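# Hang a hose on two wall hooks

## Task

Place the hose so it rests on both wall hooks, hanging motionless and not touching the floor; then open the grippers and back the robot away. The hose must be supported by the hooks alone, not by the robot, and the robot must remain upright and untilted.

## Robot and tools

ROBOT. A Rainbow Robotics RB-Y1. It has a wheeled base with two drive wheels and two rear casters, a torso whose lower 'leg' folds at ankle, knee and hip, two 7-joint arms ending in parallel grippers, and a head. The base is 0.66 m long and 0.58 m wide. Its front edge sits 0.10 m ahead of the drive axle. The cameras are head_camera, left_wrist_camera and right_wrist_camera.

FRAMES. The base frame has its origin on the floor between the drive wheels, with x forward, y left and z up. The result reports chest, left_hand and right_hand in this frame. A hand point lies between the finger pads, with the fingers along its -z and closing along its x. Printed hand positions can be inaccurate, especially at long reach. The odometry frame is the base frame at the start. It counts wheel turns, so wheel slip shows up as travel. Heading is positive to the left, within -3.142..3.142.

execute_actions. "actions" is a list holding zero or one action. An empty list only reports state and images. "cameras" is a list of camera names; null, omitted or ["all"] gives all cameras, and [] gives none. The "pictures" line lists the images in order. An action may contain:
- "base" with exactly one key. translate_m is a relative straight drive in metres, forward positive, -3 to 3. rotate_rad is a relative spin in place, left (CCW from above) positive, -3.2 to 3.2. The base cannot move sideways.
- "joints": a flat object of absolute targets, one number per named joint, shared by both arms, torso and head. Units are rad, except the grippers, which take m of pad opening.
- "speeds": an optional per-action cap. translate_m is 0.05-0.4 m/s and rotate_rad is 0.1-1.509 rad/s; the top value is the default. A base move needing more than 8.667 s is refused.
- "min_time_s": 0.1-8 s, the shortest duration of each arm and head motion.
An unknown key or an out-of-range number refuses the whole call, and nothing moves. Any joint you omit may still be driving toward its earlier target.

JOINT RANGES (rad; done tolerance ±0.02).
- torso_squat_rad 0..1.2: larger lowers the chest, kept level.
- torso_shift_rad -0.3..0.6: positive pushes the hips forward.
- torso_pitch_rad -0.2..1.4: positive leans forward.
- torso_yaw_rad -1.5..1.5: positive turns left.
The torso also has combined limits: squat+shift<=1.52; squat-shift+pitch<=1.57; shift+0.5pitch-0.4squat<=0.7; shift+0.3pitch-0.5squat<=0.39. Breaking one gives a partial move and off_target.
- Shoulder pitch -2.356..2.356 on both arms: negative raises the arm forward and inward.
- left_shoulder_roll_rad 0..3.141 (positive raises it out left); right_shoulder_roll_rad -3.141..0 (negative raises it out right).
- Shoulder yaw -2.094..2.094; positive swings a bent forearm left on both arms.
- Elbow -2.617..0.01: 0 is straight, negative bends forward.
- Forearm roll -3.141..3.141 and hand roll -2.705..2.705: positive is CCW seen from above on a hanging arm, for both arms.
- Wrist pitch -1.57..1.919: negative tips the hand forward.
- left_gripper_m and right_gripper_m 0..0.1 (±0.004).
- head_pan_rad -0.523..0.523, positive left, relative to the chest.
- head_tilt_rad -0.35..1.57, positive looks down.
Top speeds: arms 1 rad/s (wrist-area joints 1.5), head 1.5, squat and pitch 0.3, shift 0.15, yaw 0.6, grippers 0.1 m/s. To grip something, command an opening at least 0.005 m narrower than the object; an off_target report is then expected.

RESULT LINES. base_status and joint_status show how each motion ended:
- done. For the base this means the wheels turned the full amount, even if they slipped.
- off_target: the joint stopped short and may still push.
- limit_stop_at_<name>: a built-in limit stopped it.
- contact_stop: torso or arm met strong resistance.
- time_out.
- stopped_with_arm: the torso halted because an arm had a contact_stop.
- limit_stop_at_own_body: a guard halted it before self-contact. Move the arm and torso apart.
- not_followed: the arm targets were withheld. A 'joint command not followed' line with a 'cause:' line explains why, and the targets may be retried later.
- limit_stop_at_motor_heat.
A stop on one joint in a group (the torso, or either arm) halts the whole group, which then holds where it is. on_its_own covers uncommanded parts; its 'held at' value is a target, not a position. The Motor temperatures block lists each arm's joints in joint_positions order. MOTOR HOT appears at 65 °C. At 80 °C an OVER-TEMPERATURE FAULT brakes that arm. A torque fault, when contact torque reaches a joint's limit, freezes the robot for 10 s. Elbows are limited to 32.7 N m, the wrist-area joints to 22.7 and the shoulders to 63.7. After any fault, send your targets again.

OTHER TOOLS.
- wait: seconds 0-10. Commands nothing and returns state and images.
- zoom_image: camera plus region [x0,y0,x1,y1] in pixels of that camera's latest image, at most 504x504.
- read_manual: section "licences"; returns licence text only.
- finished_scene: scene = the current scene number. It ends the scene irreversibly, so the hose must already hang on its own.

CAUTIONS.
- Never let the arms or grippers strike or squeeze each other. A hard press can end the run.
- Hand-to-arm contact is not checked.
- The base does not stop on collision; it keeps pushing or spinning its wheels. A bent leg can reach past the front edge, and a pressing leg can shove the base backward without odometry showing it.
- Keep each arm's load under 3 kg. Heavy weight far forward can tip the robot, and nothing stops that.
- After a stop, first back off in a separate action, arms before torso. If both hands hold one object and the torso stops at once with nothing in the way, resend both arms' current joint values (not the grippers), then repeat the torso command.
- Avoid drops, slams and hard pushes.
- The simulation runs while you reply; the robot keeps holding its last command.

Each tool is called after "Call:" in YAML: its name, and indented under it one key for each argument.

## Session

Call:
execute_actions:
  actions: []

Scene clock: 0.00 s.
Motor temperatures (°C, as the motors report them): left_arm=[29 31 31 30 35 34 32] | right_arm=[31 31 29 31 29 34 35]
base_odometry: x=+0.000 y=+0.000 heading=+0.000 (m, m, rad; odometry frame)
base_status: not commanded
joint_positions: torso_squat_rad=+0.350 torso_shift_rad=-0.001 torso_pitch_rad=-0.001 torso_yaw_rad=+0.000 left_shoulder_pitch_rad=-0.042 left_shoulder_roll_rad=+0.010 left_shoulder_yaw_rad=-0.054 left_elbow_rad=-0.299 left_forearm_roll_rad=-0.033 left_wrist_pitch_rad=+0.027 left_hand_roll_rad=+0.016 left_gripper_m=+0.099 right_shoulder_pitch_rad=+0.016 right_shoulder_roll_rad=-0.037 right_shoulder_yaw_rad=-0.045 right_elbow_rad=-0.297 right_forearm_roll_rad=-0.054 right_wrist_pitch_rad=-0.043 right_hand_roll_rad=-0.011 right_gripper_m=+0.100 head_pan_rad=+0.000 head_tilt_rad=+0.400
joint_status: not commanded
chest: x=-0.2287 y=-0.0010 z=+1.2475 quat_wxyz=(+1.000, +0.001, -0.001, +0.000) (m; base frame)
left_hand: x=-0.0598 y=+0.2182 z=+0.5823 quat_wxyz=(+0.987, +0.004, -0.156, -0.043) (m; base frame)
right_hand: x=-0.0861 y=-0.2558 z=+0.5788 quat_wxyz=(+0.985, -0.018, -0.163, -0.054) (m; base frame)
pictures: head_camera, left_wrist_camera, right_wrist_camera
Images, in order (width x height): head_camera 896x504, left_wrist_camera 644x364, right_wrist_camera 644x364.

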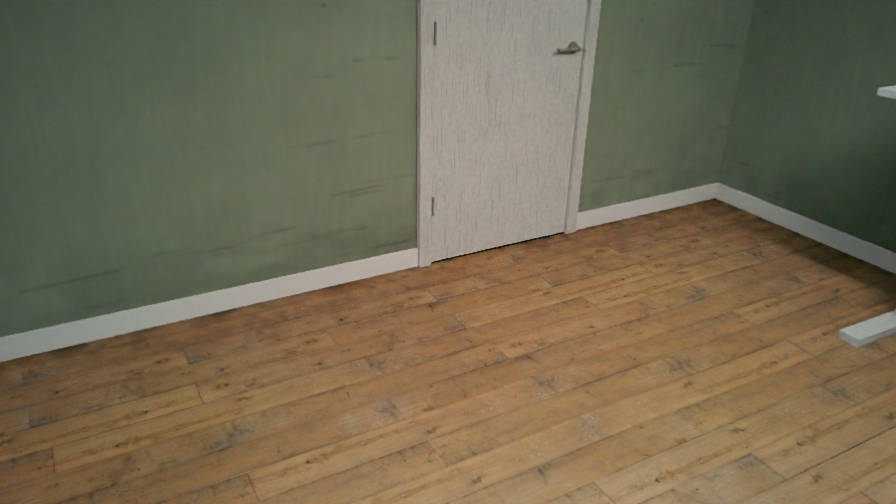

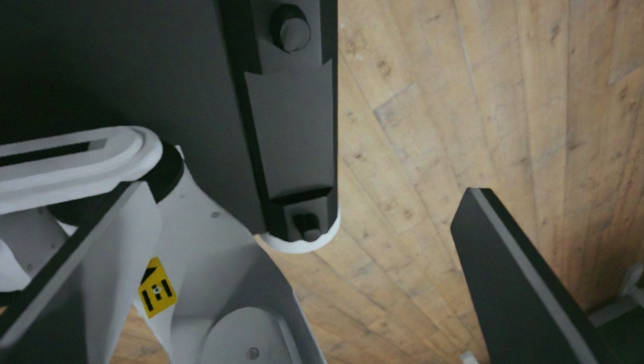

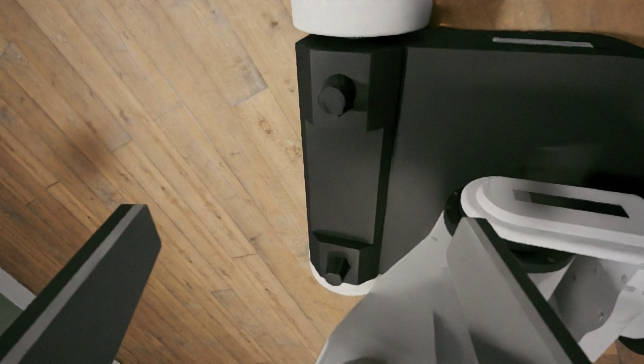

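Call:
execute_actions:
  actions:
    - {"base":{"rotate_rad":-1.0}}
  cameras: ["head_camera"]

Scene clock: 4.10 s.
Motor temperatures (°C, as the motors report them): left_arm=[29 31 31 30 35 34 32] | right_arm=[31 31 29 31 29 34 35]
base_odometry: x=+0.000 y=+0.000 heading=-1.000 (m, m, rad; odometry frame)
base_status: done
joint_positions: torso_squat_rad=+0.350 torso_shift_rad=-0.001 torso_pitch_rad=-0.001 torso_yaw_rad=+0.000 left_shoulder_pitch_rad=-0.042 left_shoulder_roll_rad=+0.010 left_shoulder_yaw_rad=-0.054 left_elbow_rad=-0.299 left_forearm_roll_rad=-0.033 left_wrist_pitch_rad=+0.027 left_hand_roll_rad=+0.016 left_gripper_m=+0.099 right_shoulder_pitch_rad=+0.016 right_shoulder_roll_rad=-0.037 right_shoulder_yaw_rad=-0.045 right_elbow_rad=-0.297 right_forearm_roll_rad=-0.054 right_wrist_pitch_rad=-0.043 right_hand_roll_rad=-0.011 right_gripper_m=+0.100 head_pan_rad=+0.000 head_tilt_rad=+0.400
joint_status: not commanded
chest: x=-0.2287 y=-0.0010 z=+1.2475 quat_wxyz=(+1.000, +0.001, -0.001, +0.000) (m; base frame)
left_hand: x=-0.0598 y=+0.2182 z=+0.5823 quat_wxyz=(+0.987, +0.003, -0.156, -0.043) (m; base frame)
right_hand: x=-0.0861 y=-0.2558 z=+0.5788 quat_wxyz=(+0.985, -0.018, -0.163, -0.054) (m; base frame)
pictures: head_camera
Images, in order (width x height): head_camera 896x504.

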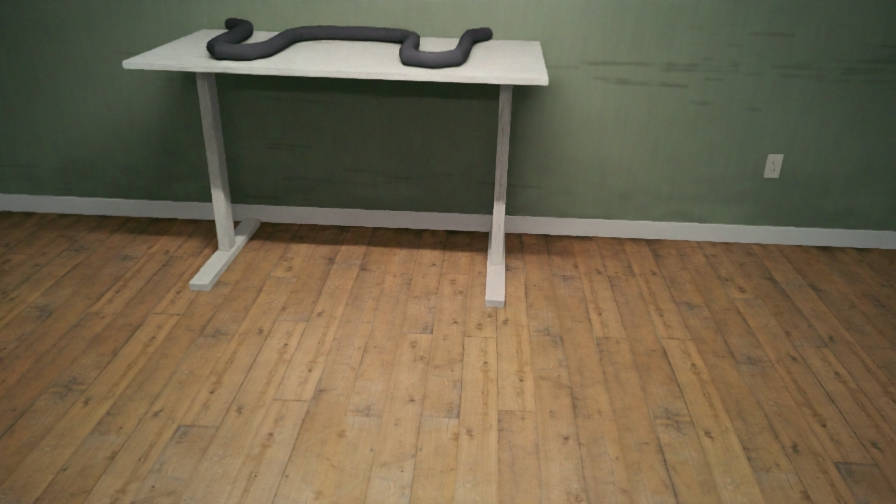

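Call:
execute_actions:
  actions:
    - {"joints":{"head_tilt_rad":0.0,"head_pan_rad":-0.2}}
  cameras: ["head_camera"]

Scene clock: 5.83 s.
Motor temperatures (°C, as the motors report them): left_arm=[29 31 31 30 35 34 32] | right_arm=[31 31 29 31 29 34 35]
base_odometry: x=+0.000 y=+0.000 heading=-1.000 (m, m, rad; odometry frame)
base_status: not commanded
joint_positions: torso_squat_rad=+0.350 torso_shift_rad=-0.001 torso_pitch_rad=-0.001 torso_yaw_rad=+0.000 left_shoulder_pitch_rad=-0.042 left_shoulder_roll_rad=+0.010 left_shoulder_yaw_rad=-0.054 left_elbow_rad=-0.299 left_forearm_roll_rad=-0.033 left_wrist_pitch_rad=+0.027 left_hand_roll_rad=+0.016 left_gripper_m=+0.099 right_shoulder_pitch_rad=+0.016 right_shoulder_roll_rad=-0.037 right_shoulder_yaw_rad=-0.045 right_elbow_rad=-0.297 right_forearm_roll_rad=-0.054 right_wrist_pitch_rad=-0.043 right_hand_roll_rad=-0.011 right_gripper_m=+0.100 head_pan_rad=-0.200 head_tilt_rad=+0.000
joint_status: all done
chest: x=-0.2287 y=-0.0010 z=+1.2475 quat_wxyz=(+1.000, +0.001, -0.001, +0.000) (m; base frame)
left_hand: x=-0.0598 y=+0.2182 z=+0.5823 quat_wxyz=(+0.987, +0.003, -0.156, -0.043) (m; base frame)
right_hand: x=-0.0861 y=-0.2558 z=+0.5788 quat_wxyz=(+0.985, -0.018, -0.163, -0.054) (m; base frame)
pictures: head_camera
Images, in order (width x height): head_camera 896x504.

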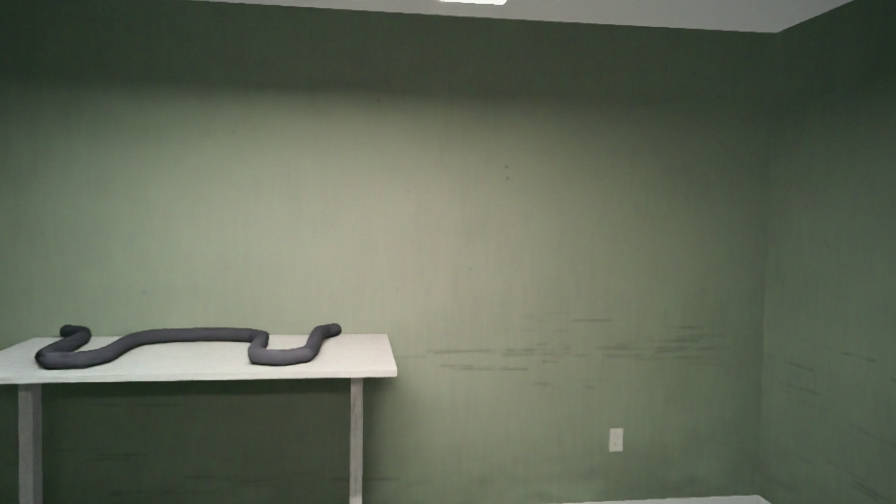

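No hooks here. Look further.

Call:
execute_actions:
  actions:
    - {"joints":{"torso_yaw_rad":-1.0,"head_pan_rad":-0.4,"head_tilt_rad":0.1}}
  cameras: ["head_camera"]

Scene clock: 8.87 s.
Motor temperatures (°C, as the motors report them): left_arm=[29 31 31 30 35 34 32] | right_arm=[31 31 29 31 29 34 35]
base_odometry: x=+0.000 y=+0.000 heading=-1.000 (m, m, rad; odometry frame)
base_status: not commanded
joint_positions: torso_squat_rad=+0.350 torso_shift_rad=-0.001 torso_pitch_rad=-0.001 torso_yaw_rad=-1.000 left_shoulder_pitch_rad=-0.042 left_shoulder_roll_rad=+0.010 left_shoulder_yaw_rad=-0.054 left_elbow_rad=-0.299 left_forearm_roll_rad=-0.033 left_wrist_pitch_rad=+0.027 left_hand_roll_rad=+0.016 left_gripper_m=+0.099 right_shoulder_pitch_rad=+0.016 right_shoulder_roll_rad=-0.037 right_shoulder_yaw_rad=-0.045 right_elbow_rad=-0.297 right_forearm_roll_rad=-0.054 right_wrist_pitch_rad=-0.043 right_hand_roll_rad=-0.011 right_gripper_m=+0.100 head_pan_rad=-0.400 head_tilt_rad=+0.100
joint_status: all done
chest: x=-0.2287 y=-0.0010 z=+1.2475 quat_wxyz=(+0.878, +0.001, +0.000, -0.479) (m; base frame)
left_hand: x=+0.0467 y=-0.0240 z=+0.5821 quat_wxyz=(+0.846, -0.071, -0.138, -0.511) (m; base frame)
right_hand: x=-0.3667 y=-0.2576 z=+0.5785 quat_wxyz=(+0.839, -0.093, -0.134, -0.520) (m; base frame)
pictures: head_camera
Images, in order (width x height): head_camera 896x504.

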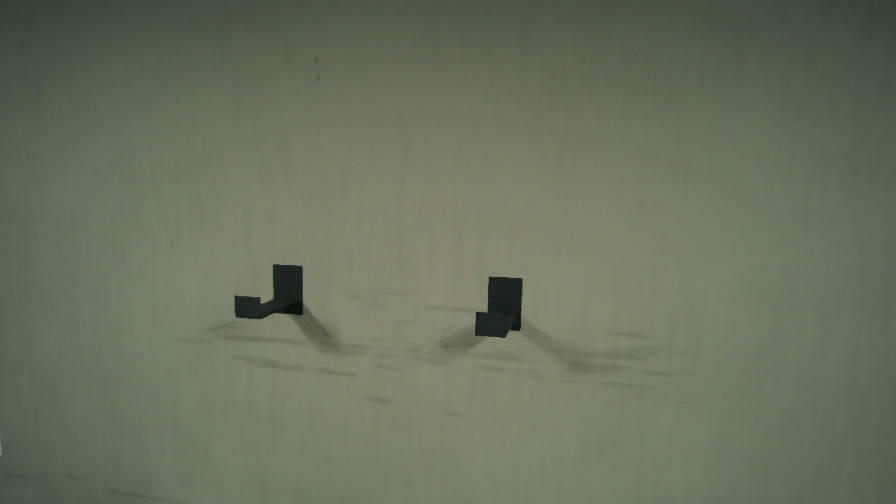

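Call:
execute_actions:
  actions:
    - {"base":{"rotate_rad":0.244},"joints":{"torso_yaw_rad":0,"head_pan_rad":0,"head_tilt_rad":0.5}}
  cameras: []

Call:
execute_actions:
  actions:
    - {"base":{"translate_m":2.1},"joints":{"torso_squat_rad":0.1}}
  cameras: []

Call:
execute_actions:
  actions:
    - {"base":{"rotate_rad":-0.314}}
  cameras: ["head_camera"]

Scene clock: 15.40 s.
Motor temperatures (°C, as the motors report them): left_arm=[29 31 31 30 35 34 32] | right_arm=[31 31 29 31 29 34 35]
base_odometry: x=+0.000 y=+0.000 heading=-0.756 (m, m, rad; odometry frame)
base_status: done
joint_positions: torso_squat_rad=+0.350 torso_shift_rad=-0.001 torso_pitch_rad=-0.001 torso_yaw_rad=+0.000 left_shoulder_pitch_rad=-0.042 left_shoulder_roll_rad=+0.010 left_shoulder_yaw_rad=-0.054 left_elbow_rad=-0.299 left_forearm_roll_rad=-0.033 left_wrist_pitch_rad=+0.027 left_hand_roll_rad=+0.016 left_gripper_m=+0.099 right_shoulder_pitch_rad=+0.016 right_shoulder_roll_rad=-0.037 right_shoulder_yaw_rad=-0.045 right_elbow_rad=-0.297 right_forearm_roll_rad=-0.054 right_wrist_pitch_rad=-0.043 right_hand_roll_rad=-0.011 right_gripper_m=+0.100 head_pan_rad=+0.000 head_tilt_rad=+0.500
joint_status: all done
chest: x=-0.2287 y=-0.0011 z=+1.2475 quat_wxyz=(+1.000, +0.001, -0.001, +0.000) (m; base frame)
left_hand: x=-0.0597 y=+0.2181 z=+0.5823 quat_wxyz=(+0.987, +0.003, -0.156, -0.043) (m; base frame)
right_hand: x=-0.0862 y=-0.2559 z=+0.5788 quat_wxyz=(+0.985, -0.018, -0.163, -0.054) (m; base frame)
pictures: none
No camera images: the call's "cameras" was empty. Leave "cameras" out to get every camera's image.

Scene clock: 22.20 s.
Motor temperatures (°C, as the motors report them): left_arm=[29 31 31 30 35 34 32] | right_arm=[31 31 29 31 29 34 35]
base_odometry: x=+1.527 y=-1.442 heading=-0.757 (m, m, rad; odometry frame)
base_status: done
joint_positions: torso_squat_rad=+0.100 torso_shift_rad=-0.001 torso_pitch_rad=-0.001 torso_yaw_rad=+0.000 left_shoulder_pitch_rad=-0.042 left_shoulder_roll_rad=+0.010 left_shoulder_yaw_rad=-0.054 left_elbow_rad=-0.299 left_forearm_roll_rad=-0.033 left_wrist_pitch_rad=+0.027 left_hand_roll_rad=+0.016 left_gripper_m=+0.099 right_shoulder_pitch_rad=+0.016 right_shoulder_roll_rad=-0.037 right_shoulder_yaw_rad=-0.045 right_elbow_rad=-0.297 right_forearm_roll_rad=-0.054 right_wrist_pitch_rad=-0.043 right_hand_roll_rad=-0.011 right_gripper_m=+0.100 head_pan_rad=+0.000 head_tilt_rad=+0.500
joint_status: all done
chest: x=-0.2287 y=-0.0011 z=+1.2864 quat_wxyz=(+1.000, +0.001, +0.000, +0.000) (m; base frame)
left_hand: x=-0.0596 y=+0.2181 z=+0.6212 quat_wxyz=(+0.987, +0.003, -0.156, -0.043) (m; base frame)
right_hand: x=-0.0862 y=-0.2559 z=+0.6176 quat_wxyz=(+0.985, -0.018, -0.163, -0.054) (m; base frame)
pictures: none
No camera images: the call's "cameras" was empty. Leave "cameras" out to get every camera's image.

Scene clock: 24.37 s.
Motor temperatures (°C, as the motors report them): left_arm=[29 31 31 30 35 34 32] | right_arm=[31 31 29 31 29 34 35]
base_odometry: x=+1.526 y=-1.442 heading=-1.071 (m, m, rad; odometry frame)
base_status: done
joint_positions: torso_squat_rad=+0.100 torso_shift_rad=-0.001 torso_pitch_rad=-0.001 torso_yaw_rad=+0.000 left_shoulder_pitch_rad=-0.042 left_shoulder_roll_rad=+0.010 left_shoulder_yaw_rad=-0.054 left_elbow_rad=-0.299 left_forearm_roll_rad=-0.033 left_wrist_pitch_rad=+0.027 left_hand_roll_rad=+0.016 left_gripper_m=+0.099 right_shoulder_pitch_rad=+0.016 right_shoulder_roll_rad=-0.037 right_shoulder_yaw_rad=-0.045 right_elbow_rad=-0.297 right_forearm_roll_rad=-0.054 right_wrist_pitch_rad=-0.043 right_hand_roll_rad=-0.011 right_gripper_m=+0.100 head_pan_rad=+0.000 head_tilt_rad=+0.500
joint_status: not commanded
chest: x=-0.2287 y=-0.0011 z=+1.2864 quat_wxyz=(+1.000, +0.001, +0.000, +0.000) (m; base frame)
left_hand: x=-0.0596 y=+0.2181 z=+0.6212 quat_wxyz=(+0.987, +0.003, -0.156, -0.043) (m; base frame)
right_hand: x=-0.0862 y=-0.2559 z=+0.6177 quat_wxyz=(+0.985, -0.018, -0.163, -0.054) (m; base frame)
pictures: head_camera
Images, in order (width x height): head_camera 896x504.

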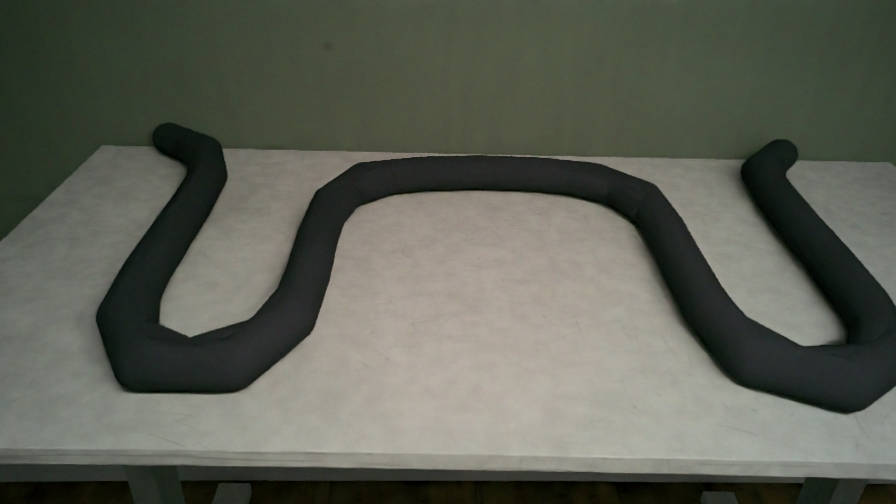

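Call:
execute_actions:
  actions:
    - {"joints":{"head_tilt_rad":0.85,"left_shoulder_pitch_rad":-0.3,"left_shoulder_roll_rad":0.3,"left_elbow_rad":-2.0,"left_wrist_pitch_rad":1.9,"right_shoulder_pitch_rad":-0.3,"right_shoulder_roll_rad":-0.3,"right_elbow_rad":-2.0,"right_wrist_pitch_rad":1.9}}

Scene clock: 30.00 s.
Motor temperatures (°C, as the motors report them): left_arm=[29 31 31 30 35 34 32] | right_arm=[31 31 29 31 29 34 35]
base_odometry: x=+1.526 y=-1.442 heading=-1.071 (m, m, rad; odometry frame)
base_status: not commanded
joint_positions: torso_squat_rad=+0.100 torso_shift_rad=-0.001 torso_pitch_rad=-0.001 torso_yaw_rad=+0.000 left_shoulder_pitch_rad=-0.300 left_shoulder_roll_rad=+0.300 left_shoulder_yaw_rad=-0.054 left_elbow_rad=-2.000 left_forearm_roll_rad=-0.033 left_wrist_pitch_rad=+1.900 left_hand_roll_rad=+0.016 left_gripper_m=+0.099 right_shoulder_pitch_rad=-0.300 right_shoulder_roll_rad=-0.300 right_shoulder_yaw_rad=-0.045 right_elbow_rad=-2.000 right_forearm_roll_rad=-0.054 right_wrist_pitch_rad=+1.900 right_hand_roll_rad=-0.011 right_gripper_m=+0.100 head_pan_rad=+0.000 head_tilt_rad=+0.850
joint_status: all done
chest: x=-0.2288 y=-0.0011 z=+1.2864 quat_wxyz=(+1.000, +0.001, -0.001, +0.000) (m; base frame)
left_hand: x=+0.1837 y=+0.3001 z=+1.0580 quat_wxyz=(+0.966, +0.162, -0.195, -0.047) (m; base frame)
right_hand: x=+0.1839 y=-0.3114 z=+1.0604 quat_wxyz=(+0.973, -0.119, -0.198, +0.023) (m; base frame)
pictures: head_camera, left_wrist_camera, right_wrist_camera
Images, in order (width x height): head_camera 896x504, left_wrist_camera 644x364, right_wrist_camera 644x364.

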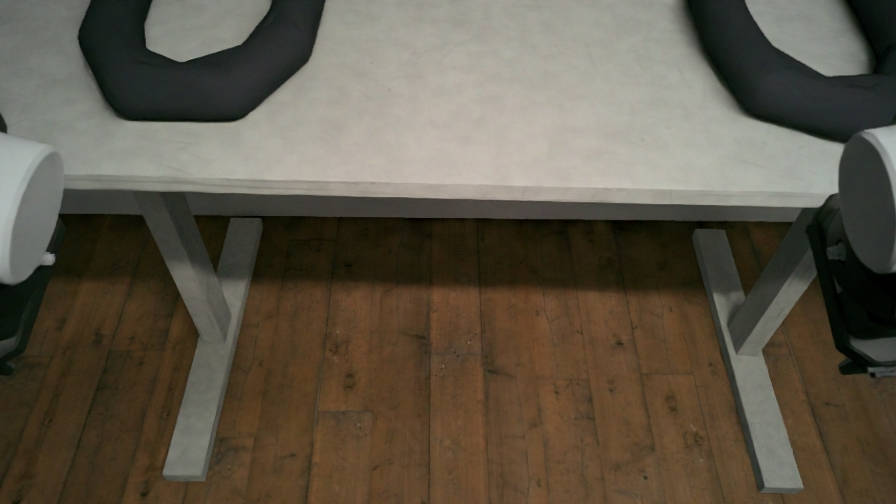

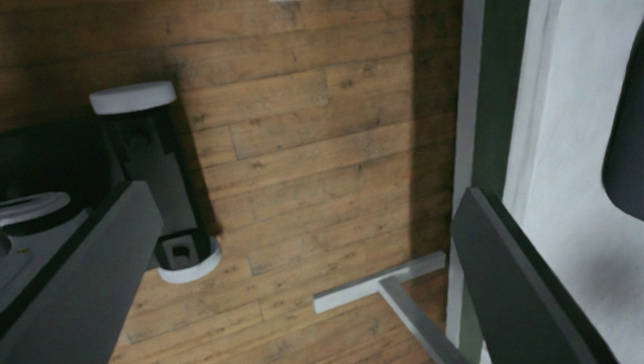

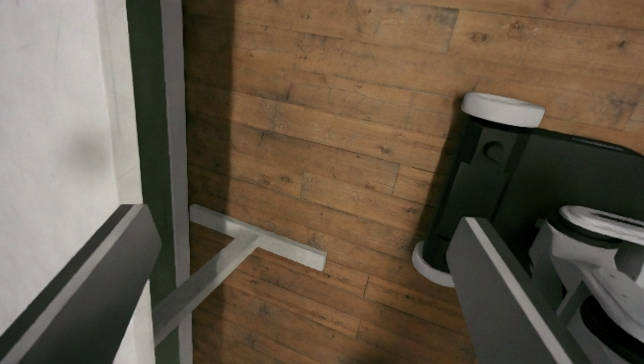

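Call:
execute_actions:
  actions:
    - {"joints":{"left_shoulder_pitch_rad":-0.9,"left_shoulder_roll_rad":0.35,"left_shoulder_yaw_rad":0,"left_elbow_rad":-0.9,"left_wrist_pitch_rad":1.8,"left_forearm_roll_rad":0,"right_shoulder_pitch_rad":-0.9,"right_shoulder_roll_rad":-0.55,"right_shoulder_yaw_rad":0,"right_elbow_rad":-0.9,"right_wrist_pitch_rad":1.8,"right_forearm_roll_rad":0}}
  cameras: ["head_camera"]

Scene clock: 35.80 s.
Motor temperatures (°C, as the motors report them): left_arm=[29 31 31 30 35 34 32] | right_arm=[31 32 29 31 29 34 35]
base_odometry: x=+1.526 y=-1.442 heading=-1.071 (m, m, rad; odometry frame)
base_status: not commanded
joint_positions: torso_squat_rad=+0.100 torso_shift_rad=-0.001 torso_pitch_rad=-0.001 torso_yaw_rad=+0.000 left_shoulder_pitch_rad=-0.900 left_shoulder_roll_rad=+0.350 left_shoulder_yaw_rad=+0.000 left_elbow_rad=-0.900 left_forearm_roll_rad=+0.000 left_wrist_pitch_rad=+1.800 left_hand_roll_rad=+0.016 left_gripper_m=+0.099 right_shoulder_pitch_rad=-0.900 right_shoulder_roll_rad=-0.550 right_shoulder_yaw_rad=+0.000 right_elbow_rad=-0.900 right_forearm_roll_rad=+0.000 right_wrist_pitch_rad=+1.800 right_hand_roll_rad=-0.011 right_gripper_m=+0.100 head_pan_rad=+0.000 head_tilt_rad=+0.850
joint_status: all done
chest: x=-0.2288 y=-0.0011 z=+1.2864 quat_wxyz=(+1.000, +0.001, -0.001, +0.000) (m; base frame)
left_hand: x=+0.2634 y=+0.3394 z=+1.0391 quat_wxyz=(+0.985, +0.175, -0.002, +0.008) (m; base frame)
right_hand: x=+0.2538 y=-0.4510 z=+1.0861 quat_wxyz=(+0.969, -0.233, -0.016, -0.083) (m; base frame)
pictures: head_camera
Images, in order (width x height): head_camera 896x504.

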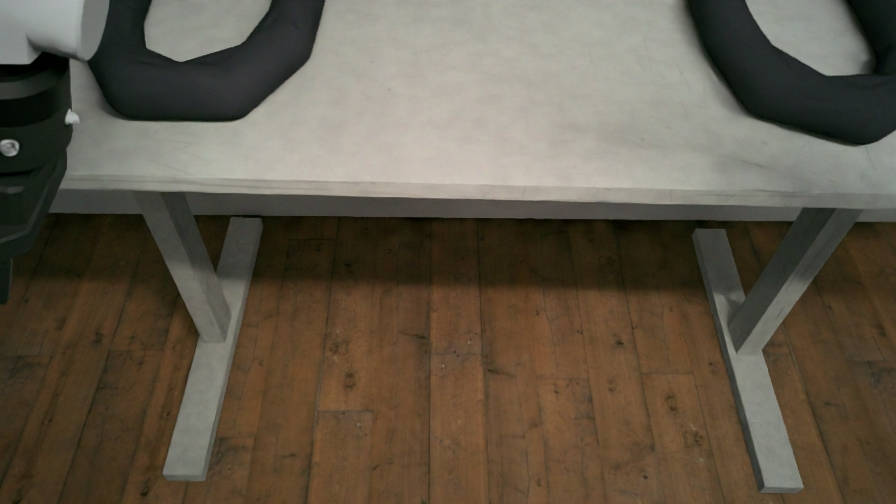

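Call:
execute_actions:
  actions:
    - {"base":{"translate_m":0.26},"joints":{"left_shoulder_roll_rad":0.47,"left_forearm_roll_rad":0.42,"left_hand_roll_rad":-0.1,"right_shoulder_roll_rad":-0.74,"right_forearm_roll_rad":-0.58,"head_tilt_rad":1.0}}

Scene clock: 40.17 s.
Motor temperatures (°C, as the motors report them): left_arm=[29 31 31 30 35 34 32] | right_arm=[31 32 29 31 29 34 35]
base_odometry: x=+1.651 y=-1.670 heading=-1.071 (m, m, rad; odometry frame)
base_status: done
joint_positions: torso_squat_rad=+0.100 torso_shift_rad=-0.001 torso_pitch_rad=-0.001 torso_yaw_rad=+0.000 left_shoulder_pitch_rad=-0.901 left_shoulder_roll_rad=+0.470 left_shoulder_yaw_rad=+0.000 left_elbow_rad=-0.900 left_forearm_roll_rad=+0.420 left_wrist_pitch_rad=+1.800 left_hand_roll_rad=-0.100 left_gripper_m=+0.099 right_shoulder_pitch_rad=-0.900 right_shoulder_roll_rad=-0.740 right_shoulder_yaw_rad=+0.000 right_elbow_rad=-0.900 right_forearm_roll_rad=-0.580 right_wrist_pitch_rad=+1.800 right_hand_roll_rad=-0.011 right_gripper_m=+0.100 head_pan_rad=+0.000 head_tilt_rad=+1.000
joint_status: all done
chest: x=-0.2288 y=-0.0012 z=+1.2864 quat_wxyz=(+1.000, +0.001, -0.001, +0.000) (m; base frame)
left_hand: x=+0.2643 y=+0.3151 z=+1.0462 quat_wxyz=(+0.999, +0.009, -0.008, -0.052) (m; base frame)
right_hand: x=+0.2578 y=-0.4277 z=+1.1053 quat_wxyz=(+0.995, -0.015, -0.049, -0.080) (m; base frame)
pictures: head_camera, left_wrist_camera, right_wrist_camera
Images, in order (width x height): head_camera 896x504, left_wrist_camera 644x364, right_wrist_camera 644x364.

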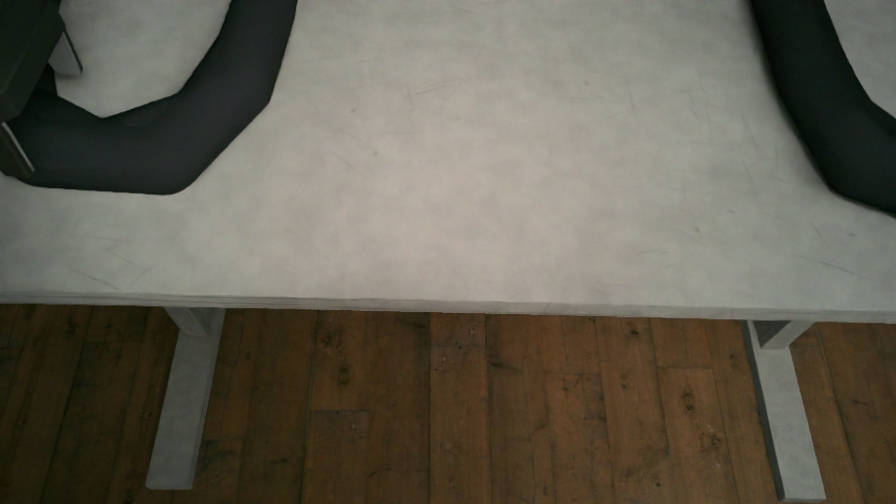

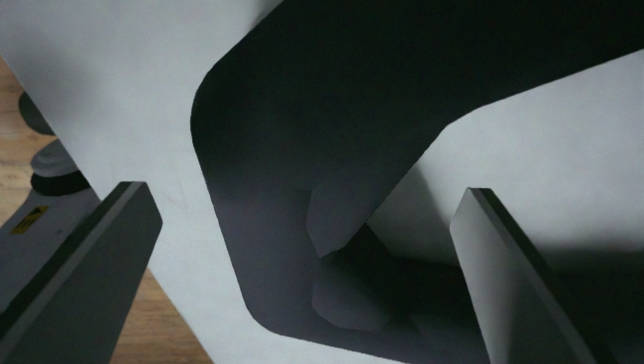

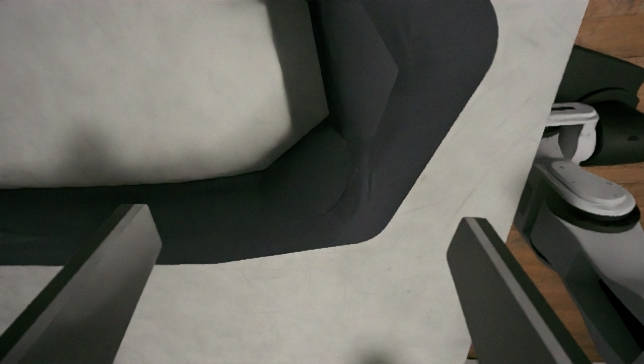

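Call:
execute_actions:
  actions:
    - {"base":{"translate_m":-0.015},"joints":{"left_shoulder_roll_rad":0.41,"left_forearm_roll_rad":0.385,"left_hand_roll_rad":-0.05,"right_shoulder_roll_rad":-0.62,"right_forearm_roll_rad":-0.51,"right_shoulder_pitch_rad":-0.83,"right_wrist_pitch_rad":1.78,"torso_squat_rad":0.38,"head_pan_rad":-0.2}}

Scene clock: 44.47 s.
Motor temperatures (°C, as the motors report them): left_arm=[29 31 31 30 35 34 32] | right_arm=[31 32 29 31 29 34 35]
base_odometry: x=+1.644 y=-1.657 heading=-1.071 (m, m, rad; odometry frame)
base_status: done
joint_positions: torso_squat_rad=+0.380 torso_shift_rad=-0.001 torso_pitch_rad=-0.002 torso_yaw_rad=+0.000 left_shoulder_pitch_rad=-0.901 left_shoulder_roll_rad=+0.410 left_shoulder_yaw_rad=+0.000 left_elbow_rad=-0.900 left_forearm_roll_rad=+0.385 left_wrist_pitch_rad=+1.800 left_hand_roll_rad=-0.050 left_gripper_m=+0.099 right_shoulder_pitch_rad=-0.830 right_shoulder_roll_rad=-0.621 right_shoulder_yaw_rad=+0.000 right_elbow_rad=-0.900 right_forearm_roll_rad=-0.510 right_wrist_pitch_rad=+1.780 right_hand_roll_rad=-0.011 right_gripper_m=+0.100 head_pan_rad=-0.200 head_tilt_rad=+1.000
joint_status: all done
chest: x=-0.2290 y=-0.0010 z=+1.2400 quat_wxyz=(+1.000, +0.001, -0.001, +0.000) (m; base frame)
left_hand: x=+0.2630 y=+0.2890 z=+0.9892 quat_wxyz=(+0.999, +0.007, -0.001, -0.045) (m; base frame)
right_hand: x=+0.2438 y=-0.3915 z=+0.9988 quat_wxyz=(+0.998, -0.013, -0.007, -0.058) (m; base frame)
pictures: head_camera, left_wrist_camera, right_wrist_camera
Images, in order (width x height): head_camera 896x504, left_wrist_camera 644x364, right_wrist_camera 644x364.

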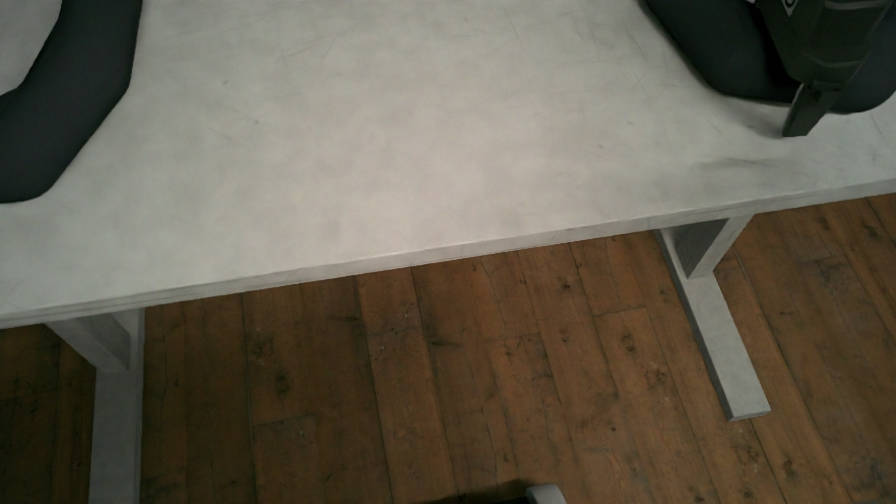

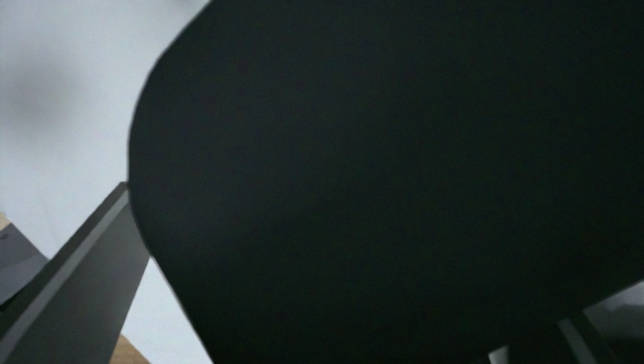

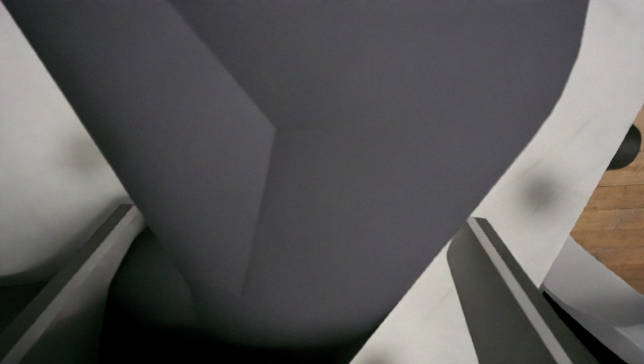

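Call:
execute_actions:
  actions:
    - {"joints":{"left_gripper_m":0.03,"right_gripper_m":0.03,"head_pan_rad":0.2,"head_tilt_rad":0.85}}

Scene clock: 47.13 s.
Motor temperatures (°C, as the motors report them): left_arm=[29 31 31 30 35 34 32] | right_arm=[31 32 29 31 29 34 35]
base_odometry: x=+1.644 y=-1.657 heading=-1.071 (m, m, rad; odometry frame)
base_status: not commanded
joint_positions: torso_squat_rad=+0.380 torso_shift_rad=-0.001 torso_pitch_rad=-0.002 torso_yaw_rad=+0.000 left_shoulder_pitch_rad=-0.901 left_shoulder_roll_rad=+0.410 left_shoulder_yaw_rad=+0.000 left_elbow_rad=-0.900 left_forearm_roll_rad=+0.385 left_wrist_pitch_rad=+1.800 left_hand_roll_rad=-0.050 left_gripper_m=+0.059 right_shoulder_pitch_rad=-0.830 right_shoulder_roll_rad=-0.620 right_shoulder_yaw_rad=+0.000 right_elbow_rad=-0.900 right_forearm_roll_rad=-0.510 right_wrist_pitch_rad=+1.780 right_hand_roll_rad=-0.011 right_gripper_m=+0.065 head_pan_rad=+0.200 head_tilt_rad=+0.850
joint_status: left_gripper_m off_target (ended at +0.059, target +0.030); right_gripper_m off_target (ended at +0.065, target +0.030); the others done
chest: x=-0.2290 y=-0.0010 z=+1.2400 quat_wxyz=(+1.000, +0.001, -0.001, +0.000) (m; base frame)
left_hand: x=+0.2630 y=+0.2890 z=+0.9891 quat_wxyz=(+0.999, +0.007, -0.001, -0.045) (m; base frame)
right_hand: x=+0.2439 y=-0.3915 z=+0.9987 quat_wxyz=(+0.998, -0.013, -0.007, -0.058) (m; base frame)
pictures: head_camera, left_wrist_camera, right_wrist_camera
Images, in order (width x height): head_camera 896x504, left_wrist_camera 644x364, right_wrist_camera 644x364.

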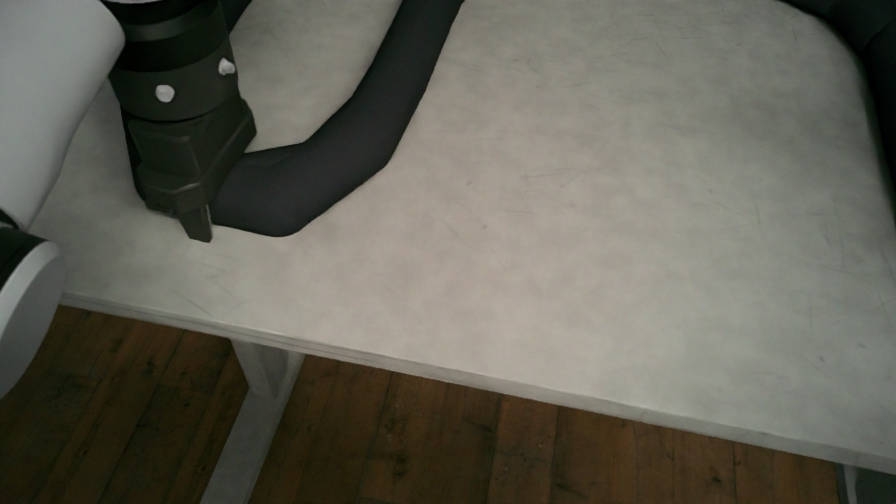

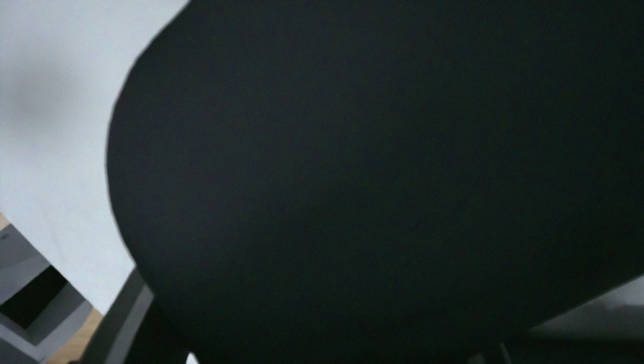

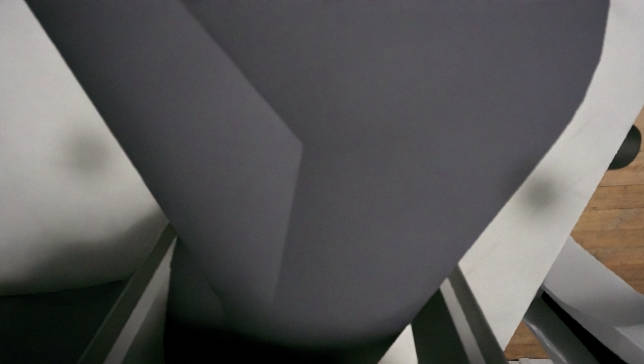

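Call:
execute_actions:
  actions:
    - {"joints":{"torso_squat_rad":0.0,"head_pan_rad":0,"head_tilt_rad":0.7,"right_shoulder_pitch_rad":-1.0,"left_shoulder_pitch_rad":-1.05,"left_wrist_pitch_rad":1.9,"right_wrist_pitch_rad":1.9},"min_time_s":2}
  cameras: ["head_camera"]

Call:
execute_actions:
  actions:
    - {"base":{"translate_m":-0.9},"speeds":{"translate_m":0.13},"joints":{"left_gripper_m":0.03,"right_gripper_m":0.03}}
  cameras: ["head_camera"]

Scene clock: 50.87 s.
Motor temperatures (°C, as the motors report them): left_arm=[29 31 31 30 35 34 32] | right_arm=[31 32 29 31 29 34 35]
base_odometry: x=+1.644 y=-1.657 heading=-1.071 (m, m, rad; odometry frame)
base_status: not commanded
joint_positions: torso_squat_rad=+0.000 torso_shift_rad=-0.001 torso_pitch_rad=-0.001 torso_yaw_rad=+0.000 left_shoulder_pitch_rad=-1.050 left_shoulder_roll_rad=+0.410 left_shoulder_yaw_rad=+0.000 left_elbow_rad=-0.900 left_forearm_roll_rad=+0.385 left_wrist_pitch_rad=+1.900 left_hand_roll_rad=-0.050 left_gripper_m=+0.059 right_shoulder_pitch_rad=-1.000 right_shoulder_roll_rad=-0.620 right_shoulder_yaw_rad=+0.000 right_elbow_rad=-0.900 right_forearm_roll_rad=-0.510 right_wrist_pitch_rad=+1.900 right_hand_roll_rad=-0.011 right_gripper_m=+0.063 head_pan_rad=+0.000 head_tilt_rad=+0.700
joint_status: all done
chest: x=-0.2287 y=-0.0011 z=+1.2899 quat_wxyz=(+1.000, +0.001, +0.000, +0.000) (m; base frame)
left_hand: x=+0.2845 y=+0.2648 z=+1.1084 quat_wxyz=(+0.997, +0.011, -0.021, -0.070) (m; base frame)
right_hand: x=+0.2704 y=-0.3612 z=+1.1247 quat_wxyz=(+0.999, -0.007, -0.026, -0.031) (m; base frame)
pictures: head_camera
Images, in order (width x height): head_camera 896x504.

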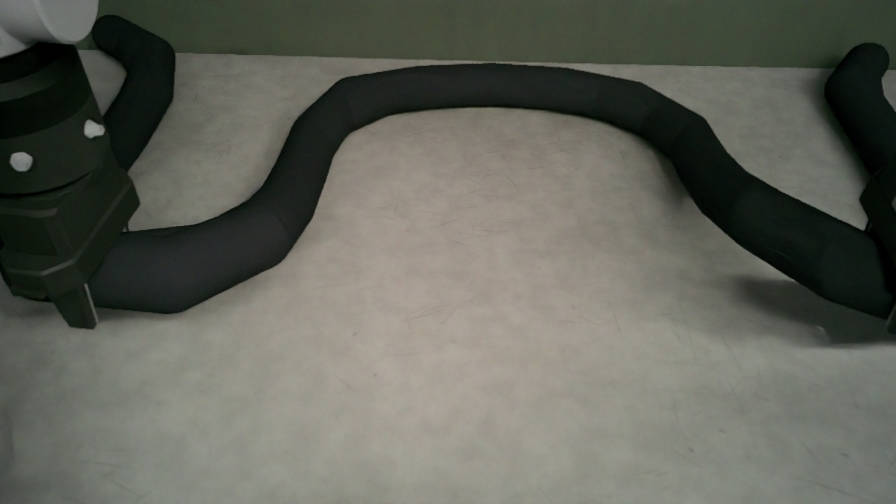

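Scene clock: 58.97 s.
Motor temperatures (°C, as the motors report them): left_arm=[30 31 31 30 35 34 32] | right_arm=[32 32 29 31 29 34 35]
base_odometry: x=+1.213 y=-0.867 heading=-1.072 (m, m, rad; odometry frame)
base_status: done
joint_positions: torso_squat_rad=+0.000 torso_shift_rad=-0.001 torso_pitch_rad=-0.001 torso_yaw_rad=+0.000 left_shoulder_pitch_rad=-1.049 left_shoulder_roll_rad=+0.410 left_shoulder_yaw_rad=+0.000 left_elbow_rad=-0.900 left_forearm_roll_rad=+0.385 left_wrist_pitch_rad=+1.900 left_hand_roll_rad=-0.050 left_gripper_m=+0.059 right_shoulder_pitch_rad=-0.999 right_shoulder_roll_rad=-0.620 right_shoulder_yaw_rad=+0.000 right_elbow_rad=-0.900 right_forearm_roll_rad=-0.510 right_wrist_pitch_rad=+1.900 right_hand_roll_rad=-0.011 right_gripper_m=+0.060 head_pan_rad=+0.000 head_tilt_rad=+0.700
joint_status: left_gripper_m off_target (ended at +0.059, target +0.030); right_gripper_m off_target (ended at +0.060, target +0.030)
chest: x=-0.2286 y=-0.0011 z=+1.2899 quat_wxyz=(+1.000, +0.001, +0.000, +0.000) (m; base frame)
left_hand: x=+0.2845 y=+0.2647 z=+1.1082 quat_wxyz=(+0.997, +0.011, -0.020, -0.070) (m; base frame)
right_hand: x=+0.2704 y=-0.3611 z=+1.1245 quat_wxyz=(+0.999, -0.007, -0.026, -0.031) (m; base frame)
pictures: head_camera
Images, in order (width x height): head_camera 896x504.

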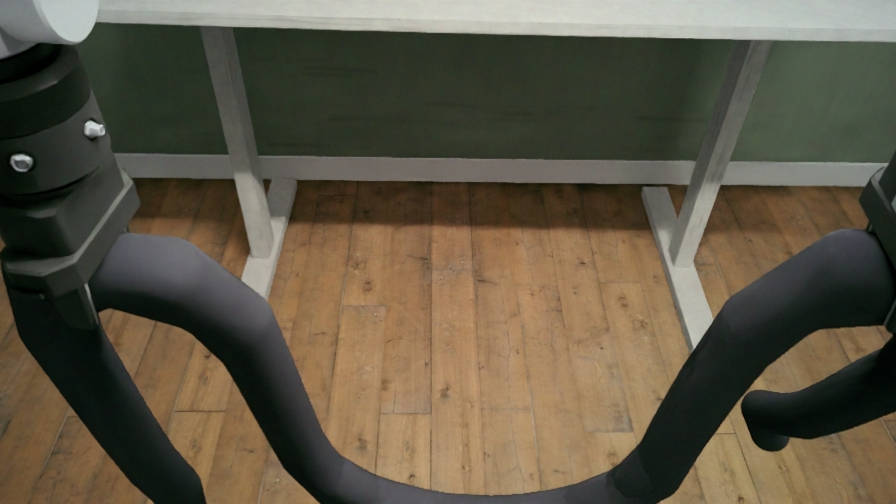

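Call:
execute_actions:
  actions:
    - {"base":{"translate_m":-0.92},"speeds":{"translate_m":0.3}}
  cameras: []

Call:
execute_actions:
  actions:
    - {"base":{"rotate_rad":-1.571},"speeds":{"rotate_rad":0.6},"joints":{"head_tilt_rad":0.3}}
  cameras: ["head_camera"]

Call:
execute_actions:
  actions:
    - {"base":{"translate_m":1.4},"speeds":{"translate_m":0.3},"joints":{"head_tilt_rad":0.45}}
  cameras: ["head_camera"]

Scene clock: 65.60 s.
Motor temperatures (°C, as the motors report them): left_arm=[30 31 31 31 35 34 32] | right_arm=[32 32 29 31 29 34 35]
base_odometry: x=+0.773 y=-0.059 heading=-1.073 (m, m, rad; odometry frame)
base_status: done
joint_positions: torso_squat_rad=+0.000 torso_shift_rad=-0.001 torso_pitch_rad=-0.001 torso_yaw_rad=+0.000 left_shoulder_pitch_rad=-1.049 left_shoulder_roll_rad=+0.410 left_shoulder_yaw_rad=+0.000 left_elbow_rad=-0.900 left_forearm_roll_rad=+0.385 left_wrist_pitch_rad=+1.900 left_hand_roll_rad=-0.050 left_gripper_m=+0.059 right_shoulder_pitch_rad=-0.999 right_shoulder_roll_rad=-0.620 right_shoulder_yaw_rad=+0.000 right_elbow_rad=-0.900 right_forearm_roll_rad=-0.510 right_wrist_pitch_rad=+1.900 right_hand_roll_rad=-0.011 right_gripper_m=+0.060 head_pan_rad=+0.000 head_tilt_rad=+0.700
joint_status: not commanded
chest: x=-0.2287 y=-0.0011 z=+1.2899 quat_wxyz=(+1.000, +0.001, +0.000, +0.000) (m; base frame)
left_hand: x=+0.2844 y=+0.2647 z=+1.1083 quat_wxyz=(+0.997, +0.011, -0.020, -0.070) (m; base frame)
right_hand: x=+0.2703 y=-0.3610 z=+1.1245 quat_wxyz=(+0.999, -0.007, -0.026, -0.031) (m; base frame)
pictures: none
No camera images: the call's "cameras" was empty. Leave "cameras" out to get every camera's image.

Scene clock: 69.77 s.
Motor temperatures (°C, as the motors report them): left_arm=[30 31 31 31 35 34 32] | right_arm=[32 32 29 31 29 34 35]
base_odometry: x=+0.773 y=-0.059 heading=-2.643 (m, m, rad; odometry frame)
base_status: done
joint_positions: torso_squat_rad=+0.000 torso_shift_rad=-0.001 torso_pitch_rad=-0.001 torso_yaw_rad=+0.000 left_shoulder_pitch_rad=-1.049 left_shoulder_roll_rad=+0.410 left_shoulder_yaw_rad=+0.000 left_elbow_rad=-0.900 left_forearm_roll_rad=+0.385 left_wrist_pitch_rad=+1.900 left_hand_roll_rad=-0.050 left_gripper_m=+0.059 right_shoulder_pitch_rad=-0.999 right_shoulder_roll_rad=-0.620 right_shoulder_yaw_rad=+0.000 right_elbow_rad=-0.900 right_forearm_roll_rad=-0.510 right_wrist_pitch_rad=+1.900 right_hand_roll_rad=-0.011 right_gripper_m=+0.060 head_pan_rad=+0.000 head_tilt_rad=+0.300
joint_status: all done
chest: x=-0.2287 y=-0.0011 z=+1.2899 quat_wxyz=(+1.000, +0.001, +0.000, +0.000) (m; base frame)
left_hand: x=+0.2844 y=+0.2646 z=+1.1083 quat_wxyz=(+0.997, +0.011, -0.020, -0.070) (m; base frame)
right_hand: x=+0.2703 y=-0.3610 z=+1.1245 quat_wxyz=(+0.999, -0.007, -0.026, -0.031) (m; base frame)
pictures: head_camera
Images, in order (width x height): head_camera 896x504.

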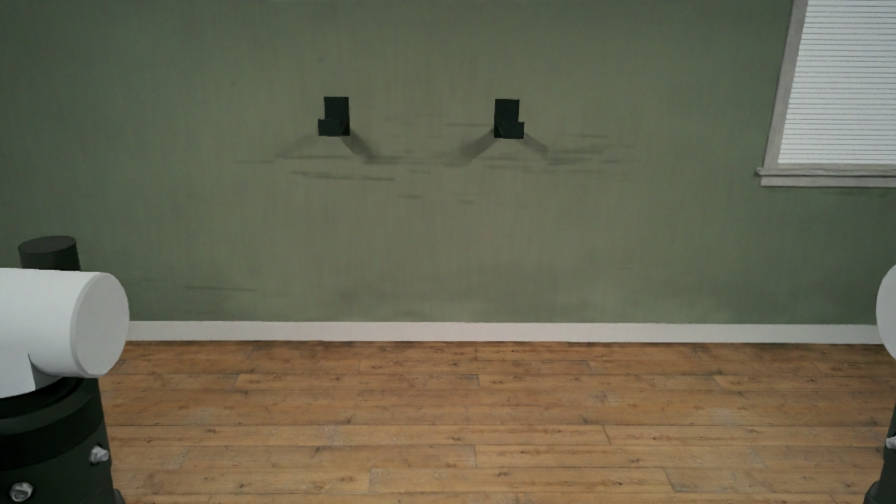

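Scene clock: 75.57 s.
Motor temperatures (°C, as the motors report them): left_arm=[30 31 31 31 35 34 32] | right_arm=[32 32 29 31 29 34 35]
base_odometry: x=-0.457 y=-0.727 heading=-2.644 (m, m, rad; odometry frame)
base_status: done
joint_positions: torso_squat_rad=+0.000 torso_shift_rad=+0.000 torso_pitch_rad=-0.001 torso_yaw_rad=+0.000 left_shoulder_pitch_rad=-1.049 left_shoulder_roll_rad=+0.410 left_shoulder_yaw_rad=+0.000 left_elbow_rad=-0.900 left_forearm_roll_rad=+0.385 left_wrist_pitch_rad=+1.900 left_hand_roll_rad=-0.050 left_gripper_m=+0.059 right_shoulder_pitch_rad=-0.999 right_shoulder_roll_rad=-0.620 right_shoulder_yaw_rad=+0.000 right_elbow_rad=-0.900 right_forearm_roll_rad=-0.510 right_wrist_pitch_rad=+1.900 right_hand_roll_rad=-0.011 right_gripper_m=+0.060 head_pan_rad=+0.000 head_tilt_rad=+0.450
joint_status: all done
chest: x=-0.2285 y=-0.0011 z=+1.2899 quat_wxyz=(+1.000, +0.001, +0.000, +0.000) (m; base frame)
left_hand: x=+0.2846 y=+0.2646 z=+1.1082 quat_wxyz=(+0.997, +0.011, -0.020, -0.070) (m; base frame)
right_hand: x=+0.2705 y=-0.3610 z=+1.1244 quat_wxyz=(+0.999, -0.007, -0.026, -0.031) (m; base frame)
pictures: head_camera
Images, in order (width x height): head_camera 896x504.

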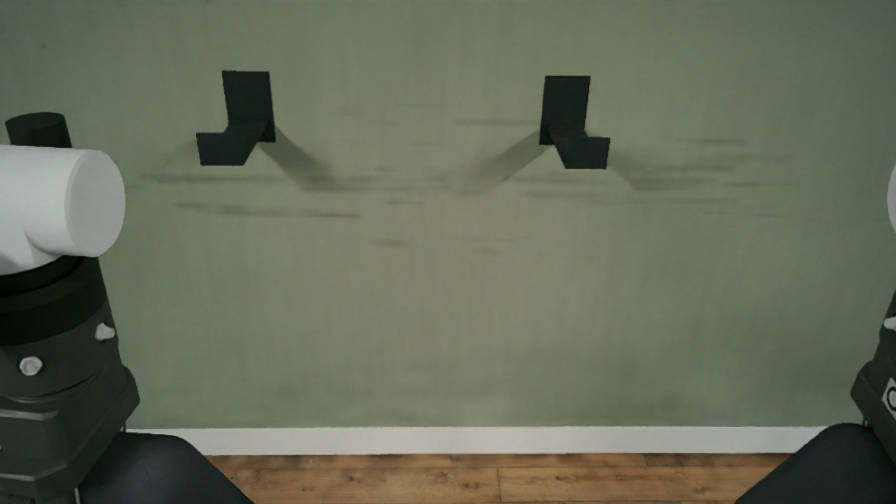

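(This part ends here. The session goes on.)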